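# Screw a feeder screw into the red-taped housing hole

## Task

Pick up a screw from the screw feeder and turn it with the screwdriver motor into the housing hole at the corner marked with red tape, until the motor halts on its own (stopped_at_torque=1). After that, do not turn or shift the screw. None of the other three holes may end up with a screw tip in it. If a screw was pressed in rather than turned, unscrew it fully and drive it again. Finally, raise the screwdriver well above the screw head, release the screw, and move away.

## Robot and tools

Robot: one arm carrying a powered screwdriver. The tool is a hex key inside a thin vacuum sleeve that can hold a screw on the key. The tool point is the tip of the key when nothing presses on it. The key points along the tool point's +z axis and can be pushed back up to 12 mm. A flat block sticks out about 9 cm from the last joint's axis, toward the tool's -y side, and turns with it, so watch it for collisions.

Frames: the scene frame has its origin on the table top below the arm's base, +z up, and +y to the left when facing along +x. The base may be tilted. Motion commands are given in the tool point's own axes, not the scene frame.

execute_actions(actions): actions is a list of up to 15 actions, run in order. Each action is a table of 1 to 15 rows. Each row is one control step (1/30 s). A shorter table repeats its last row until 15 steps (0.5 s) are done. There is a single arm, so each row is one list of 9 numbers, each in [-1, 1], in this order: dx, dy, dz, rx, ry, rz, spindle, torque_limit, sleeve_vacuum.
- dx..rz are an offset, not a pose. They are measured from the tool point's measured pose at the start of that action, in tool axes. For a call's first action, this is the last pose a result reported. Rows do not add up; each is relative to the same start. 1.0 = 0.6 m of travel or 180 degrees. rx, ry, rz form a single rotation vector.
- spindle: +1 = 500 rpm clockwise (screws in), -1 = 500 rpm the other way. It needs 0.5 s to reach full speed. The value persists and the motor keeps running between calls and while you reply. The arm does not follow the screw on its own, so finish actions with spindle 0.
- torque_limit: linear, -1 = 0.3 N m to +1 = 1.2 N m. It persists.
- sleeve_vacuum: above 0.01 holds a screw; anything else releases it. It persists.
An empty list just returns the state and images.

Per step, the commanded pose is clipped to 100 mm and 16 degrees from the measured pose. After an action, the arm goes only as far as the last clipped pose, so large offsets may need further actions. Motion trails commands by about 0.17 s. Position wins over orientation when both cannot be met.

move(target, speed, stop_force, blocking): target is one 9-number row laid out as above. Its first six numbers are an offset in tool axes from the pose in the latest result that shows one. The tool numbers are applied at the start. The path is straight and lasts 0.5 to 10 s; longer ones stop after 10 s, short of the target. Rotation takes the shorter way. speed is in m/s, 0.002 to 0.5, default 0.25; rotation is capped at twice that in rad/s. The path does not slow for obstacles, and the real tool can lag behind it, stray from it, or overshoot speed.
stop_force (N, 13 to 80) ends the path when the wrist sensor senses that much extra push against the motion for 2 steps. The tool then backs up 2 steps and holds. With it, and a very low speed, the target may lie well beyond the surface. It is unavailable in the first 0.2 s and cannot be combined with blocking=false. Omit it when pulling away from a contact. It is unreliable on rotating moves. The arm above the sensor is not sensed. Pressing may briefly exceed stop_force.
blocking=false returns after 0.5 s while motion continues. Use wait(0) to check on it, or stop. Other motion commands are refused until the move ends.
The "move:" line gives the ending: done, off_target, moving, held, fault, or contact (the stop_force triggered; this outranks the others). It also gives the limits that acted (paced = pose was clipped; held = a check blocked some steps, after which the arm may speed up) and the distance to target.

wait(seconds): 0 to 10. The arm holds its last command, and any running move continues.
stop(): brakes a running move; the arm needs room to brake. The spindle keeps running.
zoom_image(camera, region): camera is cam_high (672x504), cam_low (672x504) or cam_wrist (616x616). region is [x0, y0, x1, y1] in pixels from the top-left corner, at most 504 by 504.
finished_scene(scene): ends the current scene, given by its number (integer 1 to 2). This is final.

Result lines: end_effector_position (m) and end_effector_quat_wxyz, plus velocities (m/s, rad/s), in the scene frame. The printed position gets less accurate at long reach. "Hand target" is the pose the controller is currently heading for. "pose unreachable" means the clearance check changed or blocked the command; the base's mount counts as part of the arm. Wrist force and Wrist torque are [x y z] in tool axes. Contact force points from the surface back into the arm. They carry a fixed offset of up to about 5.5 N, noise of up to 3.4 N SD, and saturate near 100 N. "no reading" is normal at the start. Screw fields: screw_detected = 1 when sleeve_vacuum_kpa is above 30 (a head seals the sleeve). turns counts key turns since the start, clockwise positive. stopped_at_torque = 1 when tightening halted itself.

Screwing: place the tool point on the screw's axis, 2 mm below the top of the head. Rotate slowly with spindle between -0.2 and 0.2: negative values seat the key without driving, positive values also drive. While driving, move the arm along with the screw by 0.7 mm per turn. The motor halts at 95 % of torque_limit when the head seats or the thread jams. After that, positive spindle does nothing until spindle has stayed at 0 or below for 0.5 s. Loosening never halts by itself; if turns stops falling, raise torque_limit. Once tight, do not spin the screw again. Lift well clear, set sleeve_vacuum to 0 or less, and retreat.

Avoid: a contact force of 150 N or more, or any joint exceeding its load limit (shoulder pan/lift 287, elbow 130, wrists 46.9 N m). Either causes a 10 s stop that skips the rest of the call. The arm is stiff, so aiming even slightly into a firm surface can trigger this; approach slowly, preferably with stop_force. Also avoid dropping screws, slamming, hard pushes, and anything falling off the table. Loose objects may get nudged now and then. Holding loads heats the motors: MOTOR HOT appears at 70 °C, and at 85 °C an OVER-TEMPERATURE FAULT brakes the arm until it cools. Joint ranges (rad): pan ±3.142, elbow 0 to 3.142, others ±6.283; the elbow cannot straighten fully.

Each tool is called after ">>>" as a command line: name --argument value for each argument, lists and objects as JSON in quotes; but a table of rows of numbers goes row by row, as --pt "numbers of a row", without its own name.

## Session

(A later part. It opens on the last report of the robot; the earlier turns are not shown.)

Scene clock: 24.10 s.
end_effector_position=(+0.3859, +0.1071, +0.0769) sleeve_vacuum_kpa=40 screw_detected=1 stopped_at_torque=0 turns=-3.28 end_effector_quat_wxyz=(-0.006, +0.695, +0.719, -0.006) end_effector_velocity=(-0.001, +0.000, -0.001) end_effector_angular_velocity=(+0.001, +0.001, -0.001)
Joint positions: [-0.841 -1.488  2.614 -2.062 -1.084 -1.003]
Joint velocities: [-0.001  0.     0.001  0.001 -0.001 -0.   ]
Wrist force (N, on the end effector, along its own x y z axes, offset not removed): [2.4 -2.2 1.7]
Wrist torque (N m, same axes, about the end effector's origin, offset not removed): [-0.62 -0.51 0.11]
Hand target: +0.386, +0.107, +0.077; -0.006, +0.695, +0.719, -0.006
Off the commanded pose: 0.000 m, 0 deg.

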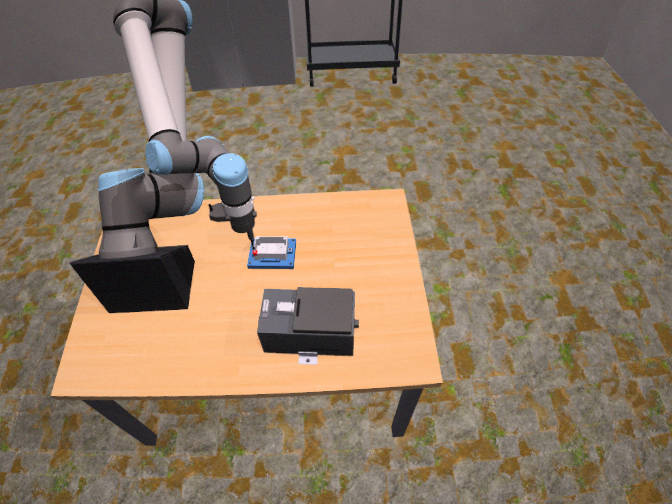

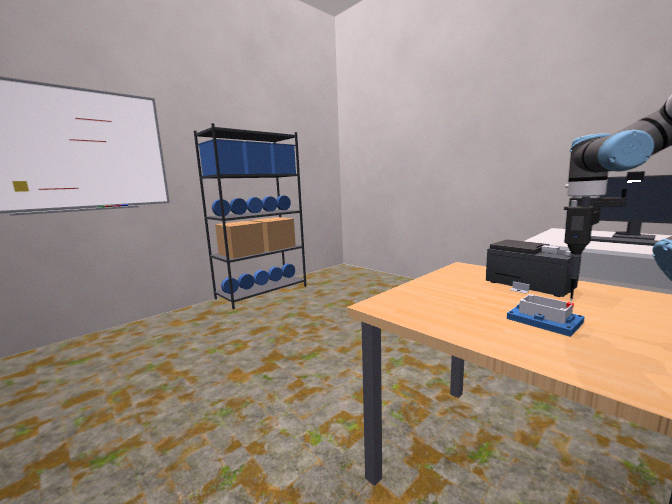

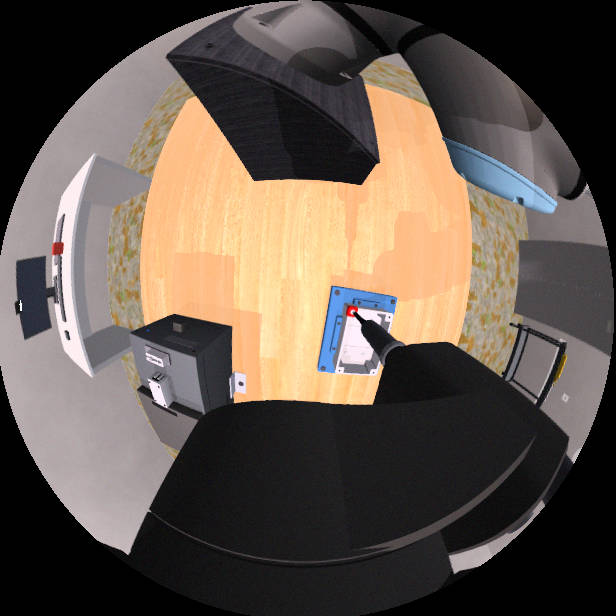

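>>> execute_actions --actions '[[[0,0,0.005,0,0,0,0,0,1]],[[0,0,0.002,0,0,0,0.2,0,1]],[[0,0,0.001,0,0,0,0.2,0,1]],[[0,0,0.001,0,0,0,0.2,0,1]],[[0,0,0.001,0,0,0,0.2,0,1]],[[0,0,0.001,0,0,0,0.2,0,1]],[[0,0,0.001,0,0,0,0.2,0,1]],[[0,0,0.001,0,0,0,0.2,0,1]],[[0,0,0,0,0,0,0,0,1]]]'

>>> zoom_image --camera "cam_wrist" --region '[330,295,380,335]'

>>> zoom_image --camera "cam_high" --region '[235,225,285,265]'

Scene clock: 29.67 s.
end_effector_position=(+0.3858, +0.1071, +0.0691) sleeve_vacuum_kpa=40 screw_detected=1 stopped_at_torque=0 turns=2.50 end_effector_quat_wxyz=(-0.006, +0.695, +0.719, -0.006) end_effector_velocity=(+0.000, +0.000, +0.000) end_effector_angular_velocity=(-0.001, -0.000, +0.001)
Joint positions: [-0.832 -1.474  2.621 -2.087 -1.079 -0.995]
Joint velocities: [ 0.    -0.001  0.    -0.001  0.    -0.   ]
Wrist force (N, on the end effector, along its own x y z axes, offset not removed): [0.4 -3.6 -4.7]
Wrist torque (N m, same axes, about the end effector's origin, offset not removed): [-1.10 -0.10 0.24]
Hand target: +0.386, +0.107, +0.069; -0.006, +0.695, +0.719, -0.006
Off the commanded pose: 0.000 m, 0 deg.

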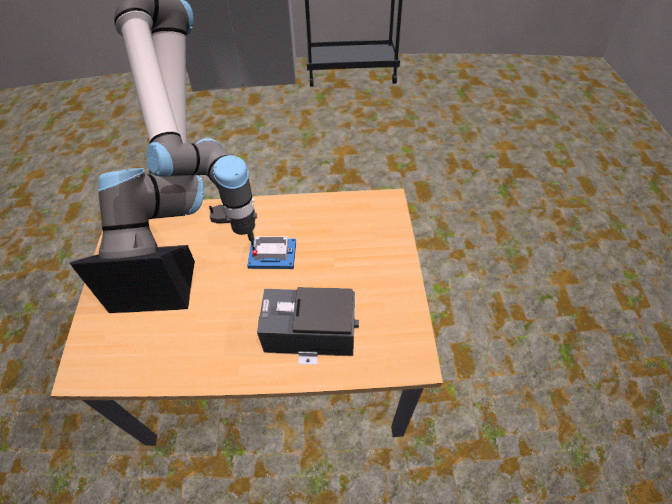

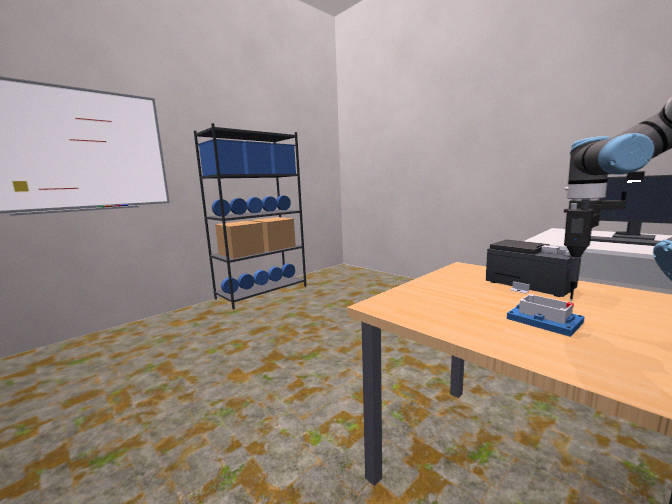

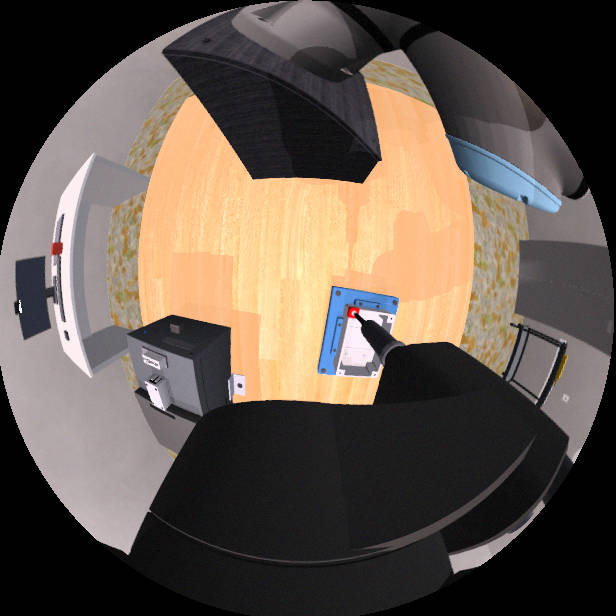

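Region (330, 295, 380, 335) of cam_wrist's 616x616 image, scaled by 10.080, with more detail than that image has; it fills the top 403 rows of this view, and the rest is white.

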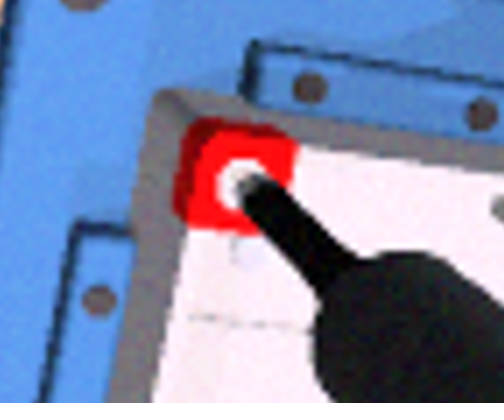

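Region (235, 225, 285, 265) of cam_high's 672x504 image, scaled by 10.080, with more detail than that image has; it fills the top 403 rows of this view, and the rest is white.

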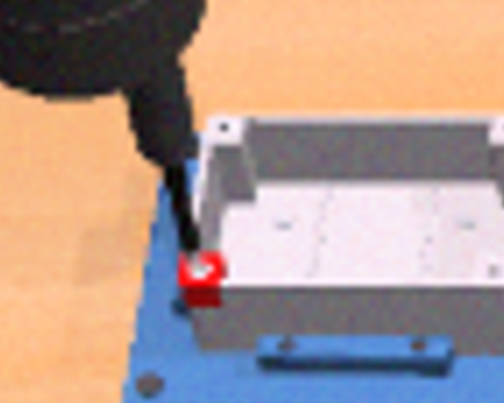

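>>> execute_actions --actions '[[[0,0,-0.008,0,0,0,0,0,1]],[[0,0.0025,0,0,0,0,0,0,1]],[[0,0,0,0,0,0,0,0,1]]]'

>>> zoom_image --camera "cam_wrist" --region '[340,300,370,324]'

>>> zoom_image --camera "cam_high" --region '[245,240,270,260]'

Scene clock: 32.67 s.
end_effector_position=(+0.3873, +0.1071, +0.0739) sleeve_vacuum_kpa=38 screw_detected=1 stopped_at_torque=0 turns=2.50 end_effector_quat_wxyz=(-0.006, +0.695, +0.719, -0.006) end_effector_velocity=(-0.000, -0.000, +0.000) end_effector_angular_velocity=(+0.001, -0.001, -0.002)
Joint positions: [-0.835 -1.481  2.614 -2.073 -1.081 -0.998]
Joint velocities: [-0.002  0.     0.001  0.     0.     0.   ]
Wrist force (N, on the end effector, along its own x y z axes, offset not removed): [3.0 -3.2 0.5]
Wrist torque (N m, same axes, about the end effector's origin, offset not removed): [-0.60 -0.33 0.10]
Hand target: +0.387, +0.107, +0.074; -0.006, +0.695, +0.719, -0.006
Off the commanded pose: 0.000 m, 0 deg.

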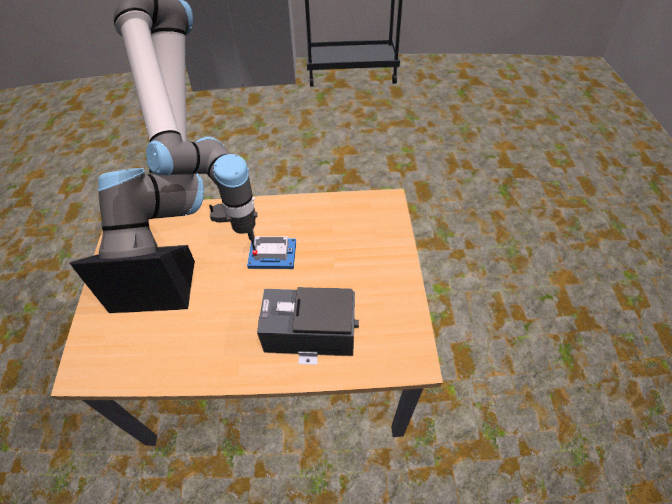

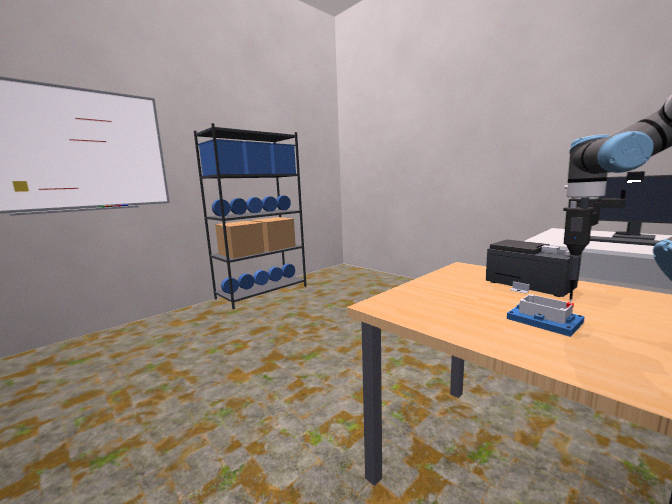

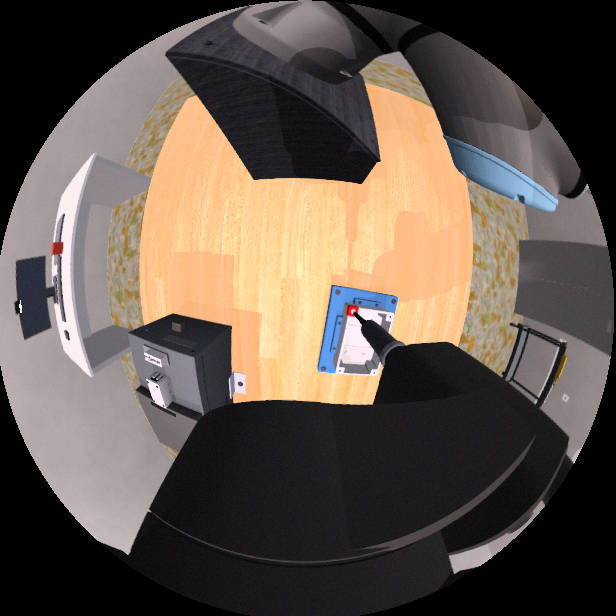

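Region (340, 300, 370, 324) of cam_wrist's 616x616 image, scaled by 16.800, with more detail than that image has; it fills the top 403 rows of this view, and the rest is white.

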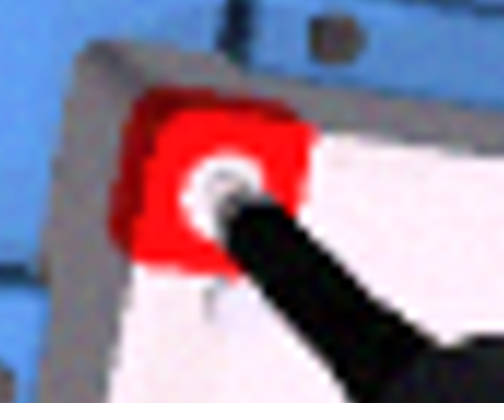

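Region (245, 240, 270, 260) of cam_high's 672x504 image, scaled by 20.160, with more detail than that image has; it fills the top 403 rows of this view, and the rest is white.

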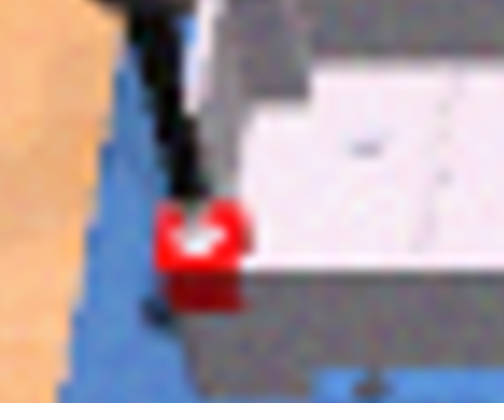

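>>> execute_actions --actions '[[[0,0,0.002,0,0,0,0.2,0,1]],[[0,0,0.001,0,0,0,0.2,0,1]],[[0,0,0.001,0,0,0,0.2,0,1]],[[0,0,0.001,0,0,0,0.2,0,1]],[[0,0,0.001,0,0,0,0.2,0,1]],[[0,0,0.001,0,0,0,0.2,0,1]],[[0,0,0.001,0,0,0,0.2,0,1]],[[0,0,0.001,0,0,0,0.2,0,1]],[[0,0,0.001,0,0,0,0.2,0,1]],[[0,0,0.001,0,0,0,0.2,0,1]],[[0,0,0,0,0,0,0,0,1]]]'

>>> zoom_image --camera "cam_wrist" --region '[340,300,370,324]'

Scene clock: 40.07 s.
end_effector_position=(+0.3872, +0.1071, +0.0673) sleeve_vacuum_kpa=38 screw_detected=1 stopped_at_torque=0 turns=10.77 end_effector_quat_wxyz=(-0.006, +0.695, +0.719, -0.006) end_effector_velocity=(-0.001, -0.000, -0.000) end_effector_angular_velocity=(+0.001, +0.001, -0.002)
Joint positions: [-0.827 -1.469  2.621 -2.094 -1.076 -0.99 ]
Joint velocities: [-0.001  0.001  0.001  0.    -0.    -0.   ]
Wrist force (N, on the end effector, along its own x y z axes, offset not removed): [3.1 -5.7 -1.3]
Wrist torque (N m, same axes, about the end effector's origin, offset not removed): [-0.39 -0.36 0.01]
Hand target: +0.387, +0.107, +0.067; -0.006, +0.695, +0.719, -0.006
Off the commanded pose: 0.000 m, 0 deg.

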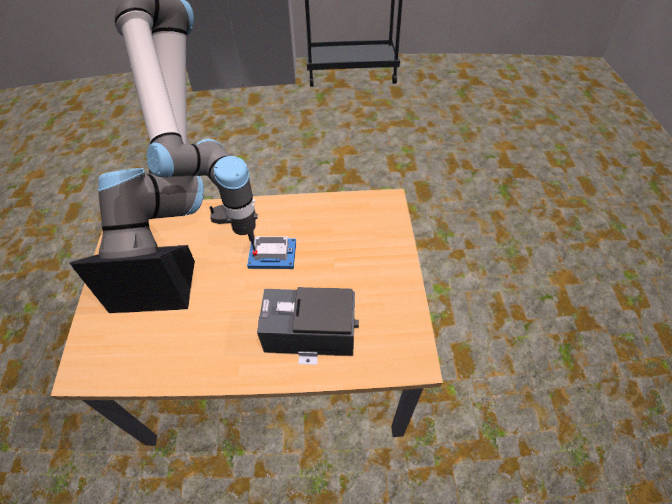

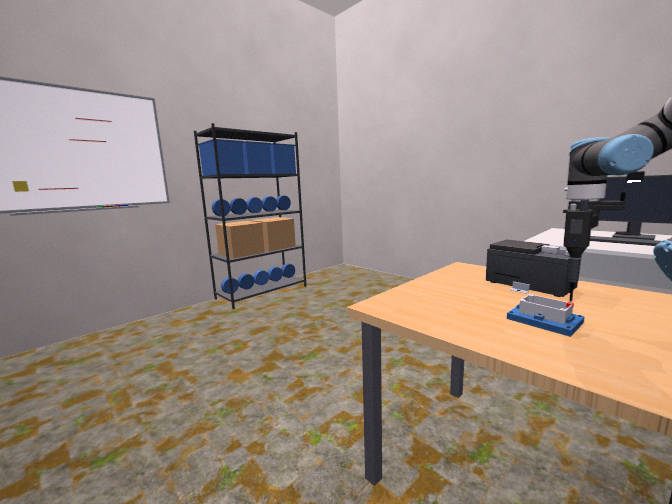

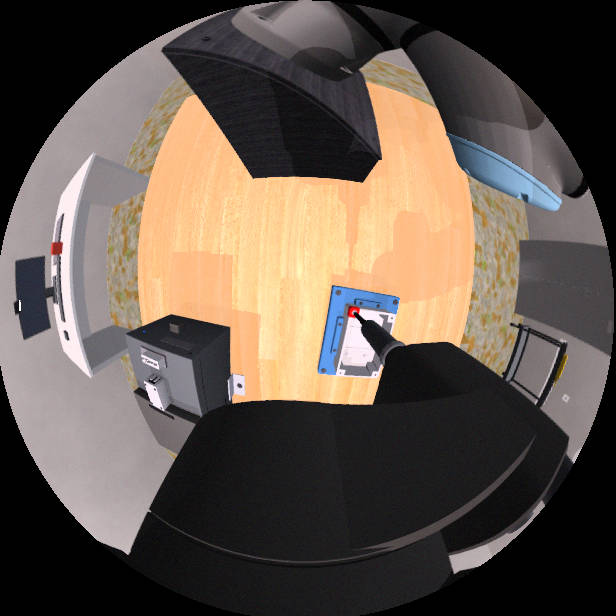

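Region (340, 300, 370, 324) of cam_wrist's 616x616 image, scaled by 16.800, with more detail than that image has; it fills the top 403 rows of this view, and the rest is white.

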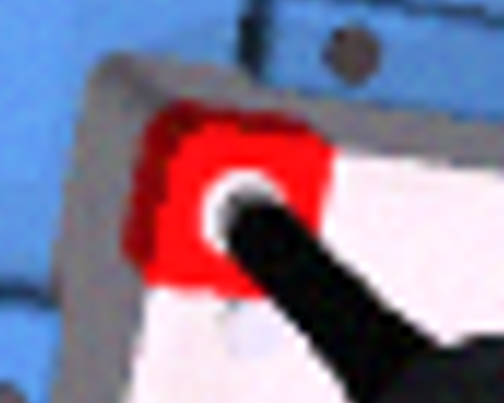

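>>> execute_actions --actions '[[[0,0,0.001,0,0,0,0.2,0,1]],[[0,0,0.001,0,0,0,0.2,0,1]],[[0,0,0.001,0,0,0,0.2,0,1]],[[0,0,0.001,0,0,0,0.2,0,1]],[[0,0,0.001,0,0,0,0.2,0,1]],[[0,0,0.001,0,0,0,0.2,0,1]],[[0,0,0,0,0,0,0,0,1]]]'

>>> zoom_image --camera "cam_high" --region '[245,240,270,260]'

Scene clock: 45.40 s.
end_effector_position=(+0.3871, +0.1071, +0.0637) sleeve_vacuum_kpa=37 screw_detected=1 stopped_at_torque=0 turns=15.71 end_effector_quat_wxyz=(-0.006, +0.695, +0.719, -0.006) end_effector_velocity=(-0.002, +0.001, -0.001) end_effector_angular_velocity=(+0.004, +0.002, -0.002)
Joint positions: [-0.822 -1.462  2.624 -2.106 -1.073 -0.986]
Joint velocities: [-0.     0.001  0.002  0.002  0.    -0.   ]
Wrist force (N, on the end effector, along its own x y z axes, offset not removed): [2.1 -7.9 -1.3]
Wrist torque (N m, same axes, about the end effector's origin, offset not removed): [-1.09 0.01 0.17]
Hand target: +0.387, +0.107, +0.064; -0.006, +0.695, +0.719, -0.006
Off the commanded pose: 0.000 m, 0 deg.

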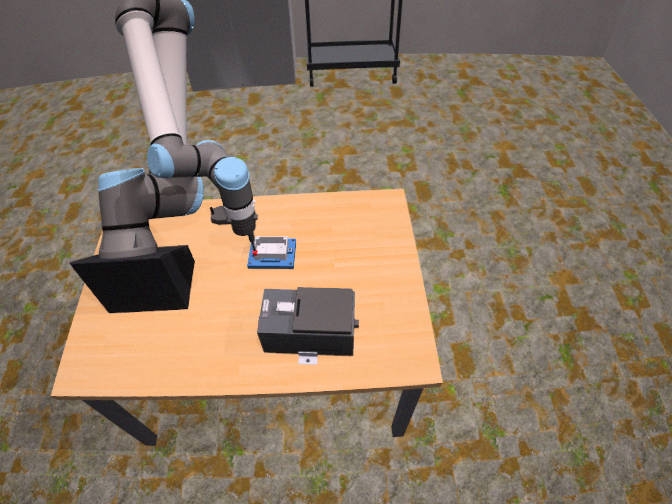

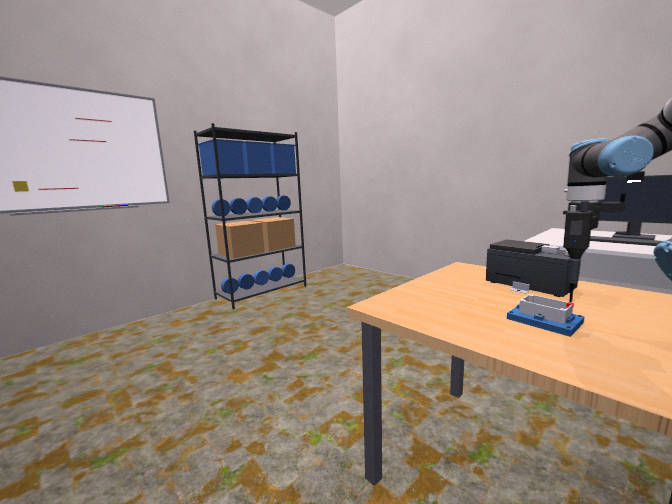

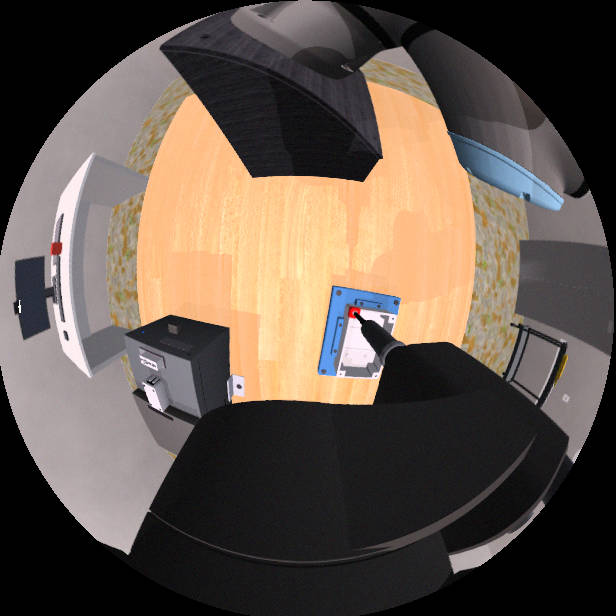

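Region (245, 240, 270, 260) of cam_high's 672x504 image, scaled by 20.160, with more detail than that image has; it fills the top 403 rows of this view, and the rest is white.

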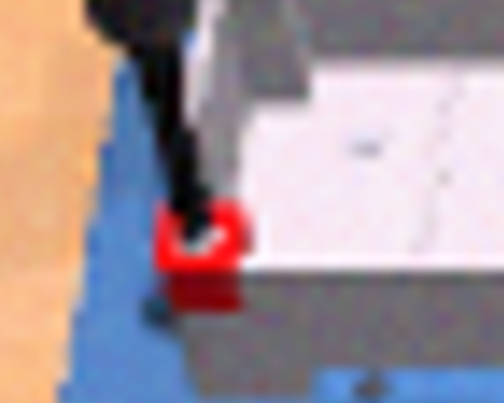

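>>> execute_actions --actions '[[[0,-0.0006,0.001,0,0,0,0.2,0,1]],[[0,0,0.001,0,0,0,0.2,0,1]],[[0,0,0.001,0,0,0,0.2,0,1]],[[0,0,0.001,0,0,0,0.2,0,1]],[[0,0,0.001,0,0,0,0.2,0,1]],[[0,0,0.001,0,0,0,0.2,0,1]],[[0,0,0,0,0,0,0,0,1]]]'

Scene clock: 51.43 s.
end_effector_position=(+0.3867, +0.1071, +0.0601) sleeve_vacuum_kpa=37 screw_detected=1 stopped_at_torque=1 turns=15.96 end_effector_quat_wxyz=(-0.006, +0.695, +0.719, -0.006) end_effector_velocity=(+0.000, +0.000, -0.000) end_effector_angular_velocity=(-0.001, -0.001, +0.001)
Joint positions: [-0.819 -1.456  2.628 -2.118 -1.071 -0.983]
Joint velocities: [ 0.    -0.001  0.001 -0.001  0.    -0.   ]
Wrist force (N, on the end effector, along its own x y z axes, offset not removed): [1.9 -4.2 -3.9]
Wrist torque (N m, same axes, about the end effector's origin, offset not removed): [-0.68 0.01 0.18]
Hand target: +0.387, +0.107, +0.060; -0.006, +0.695, +0.719, -0.006
Off the commanded pose: 0.000 m, 0 deg.

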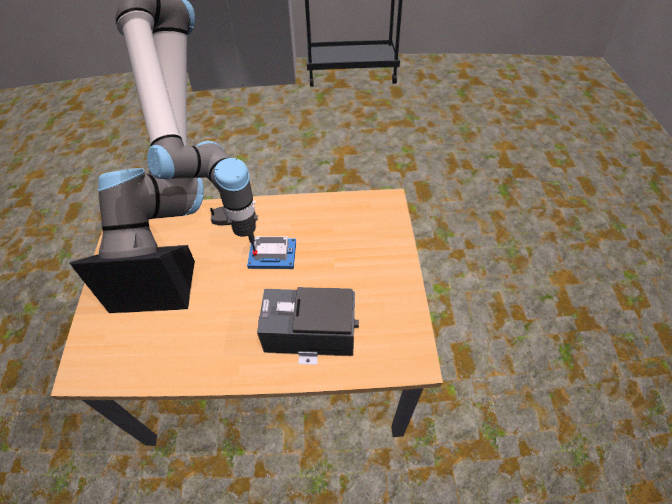

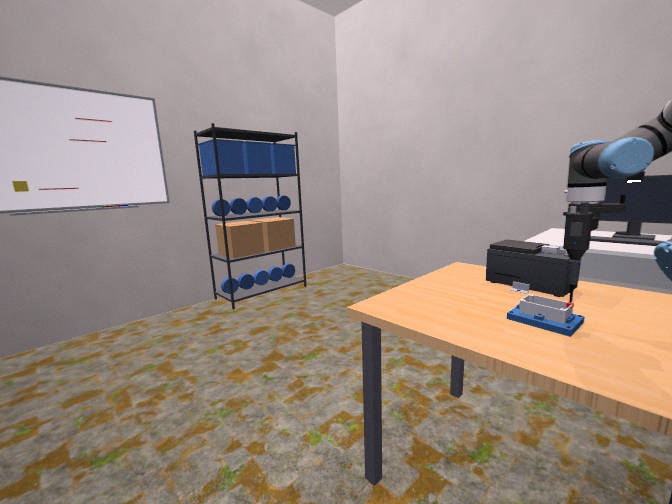

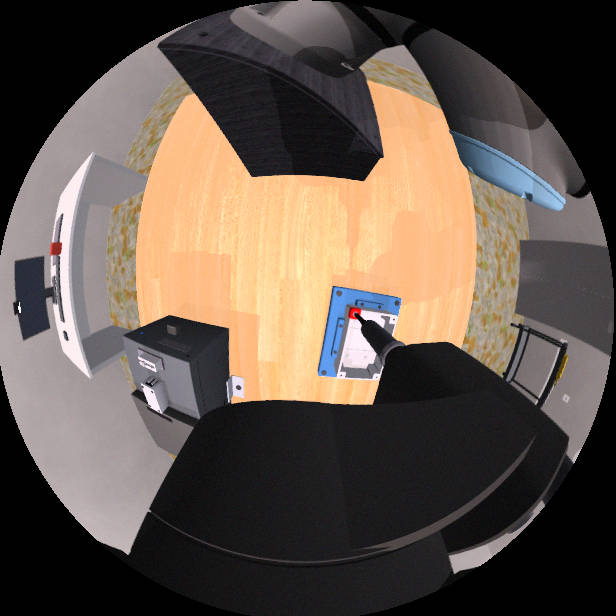

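>>> move --target '[0,0,-0.2,0,0,0,0,0,-1]' --speed 0.1

>>> zoom_image --camera "cam_high" --region '[240,230,290,270]'

>>> zoom_image --camera "cam_low" --region '[540,285,600,333]'

Scene clock: 54.10 s.
end_effector_position=(+0.3887, +0.1072, +0.1800) sleeve_vacuum_kpa=0 screw_detected=0 stopped_at_torque=1 turns=15.96 end_effector_quat_wxyz=(-0.006, +0.695, +0.719, -0.006) end_effector_velocity=(+0.000, -0.001, +0.001) end_effector_angular_velocity=(+0.001, -0.002, -0.002)
Joint positions: [-0.949 -1.614  2.492 -1.773 -1.15  -1.099]
Joint velocities: [-0.004  0.001 -0.     0.001 -0.001 -0.001]
Wrist force (N, on the end effector, along its own x y z axes, offset not removed): [2.7 -3.0 3.8]
Wrist torque (N m, same axes, about the end effector's origin, offset not removed): [-0.87 -0.38 0.12]
Hand target: +0.389, +0.107, +0.180; -0.006, +0.695, +0.719, -0.006
Off the commanded pose: 0.000 m, 0 deg.
move: done

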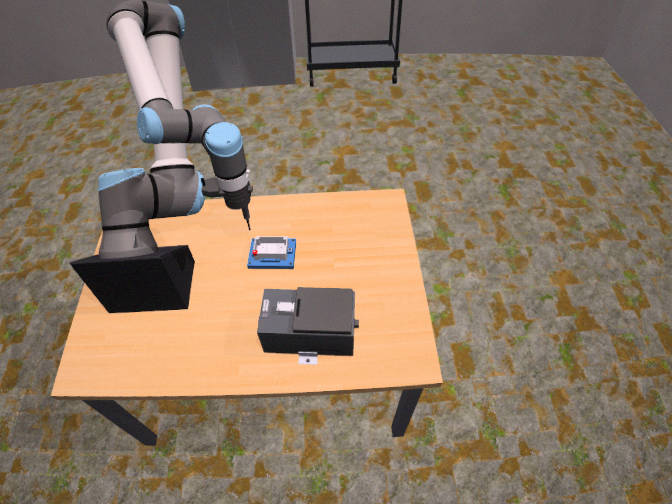

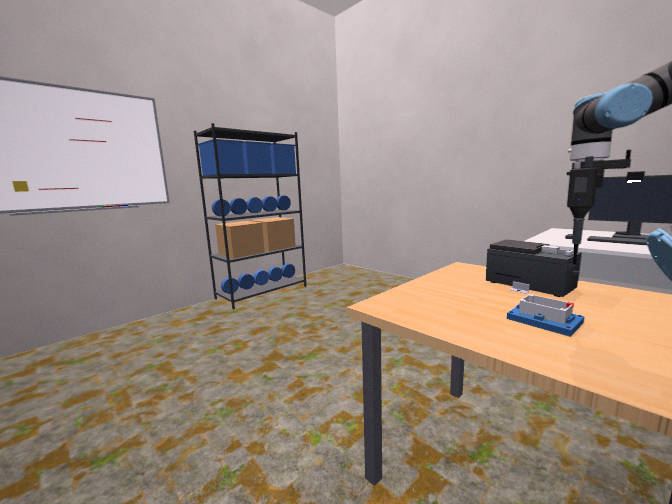

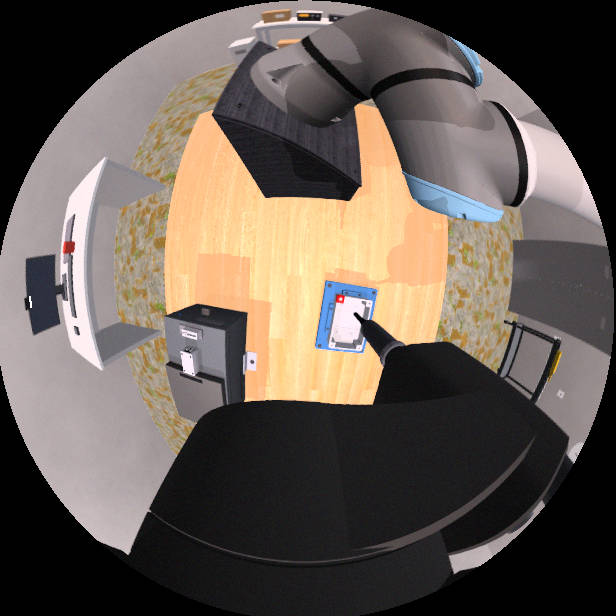

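Region (240, 230, 290, 270) of cam_high's 672x504 image, scaled by 10.080, with more detail than that image has; it fills the top 403 rows of this view, and the rest is white.

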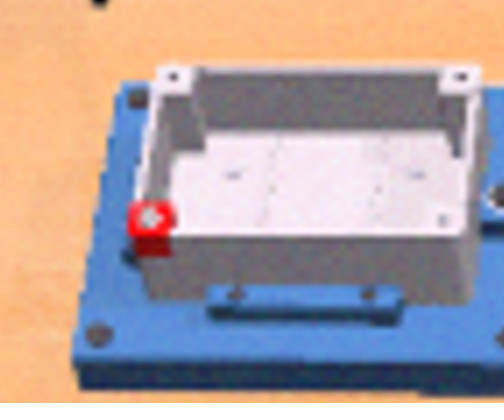

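Region (540, 285, 600, 333) of cam_low's 672x504 image, scaled by 8.400, with more detail than that image has; it fills the top 403 rows of this view, and the rest is white.

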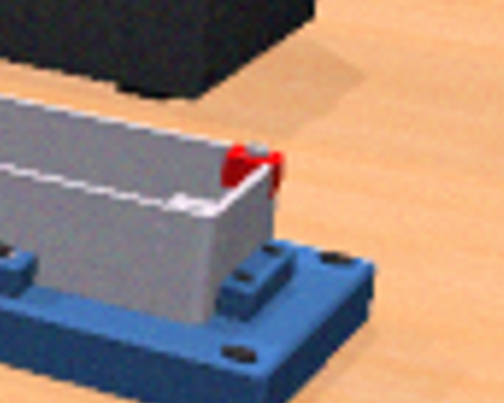

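Head is seated.

>>> finished_scene --scene 2

The scene is finished: the task was done.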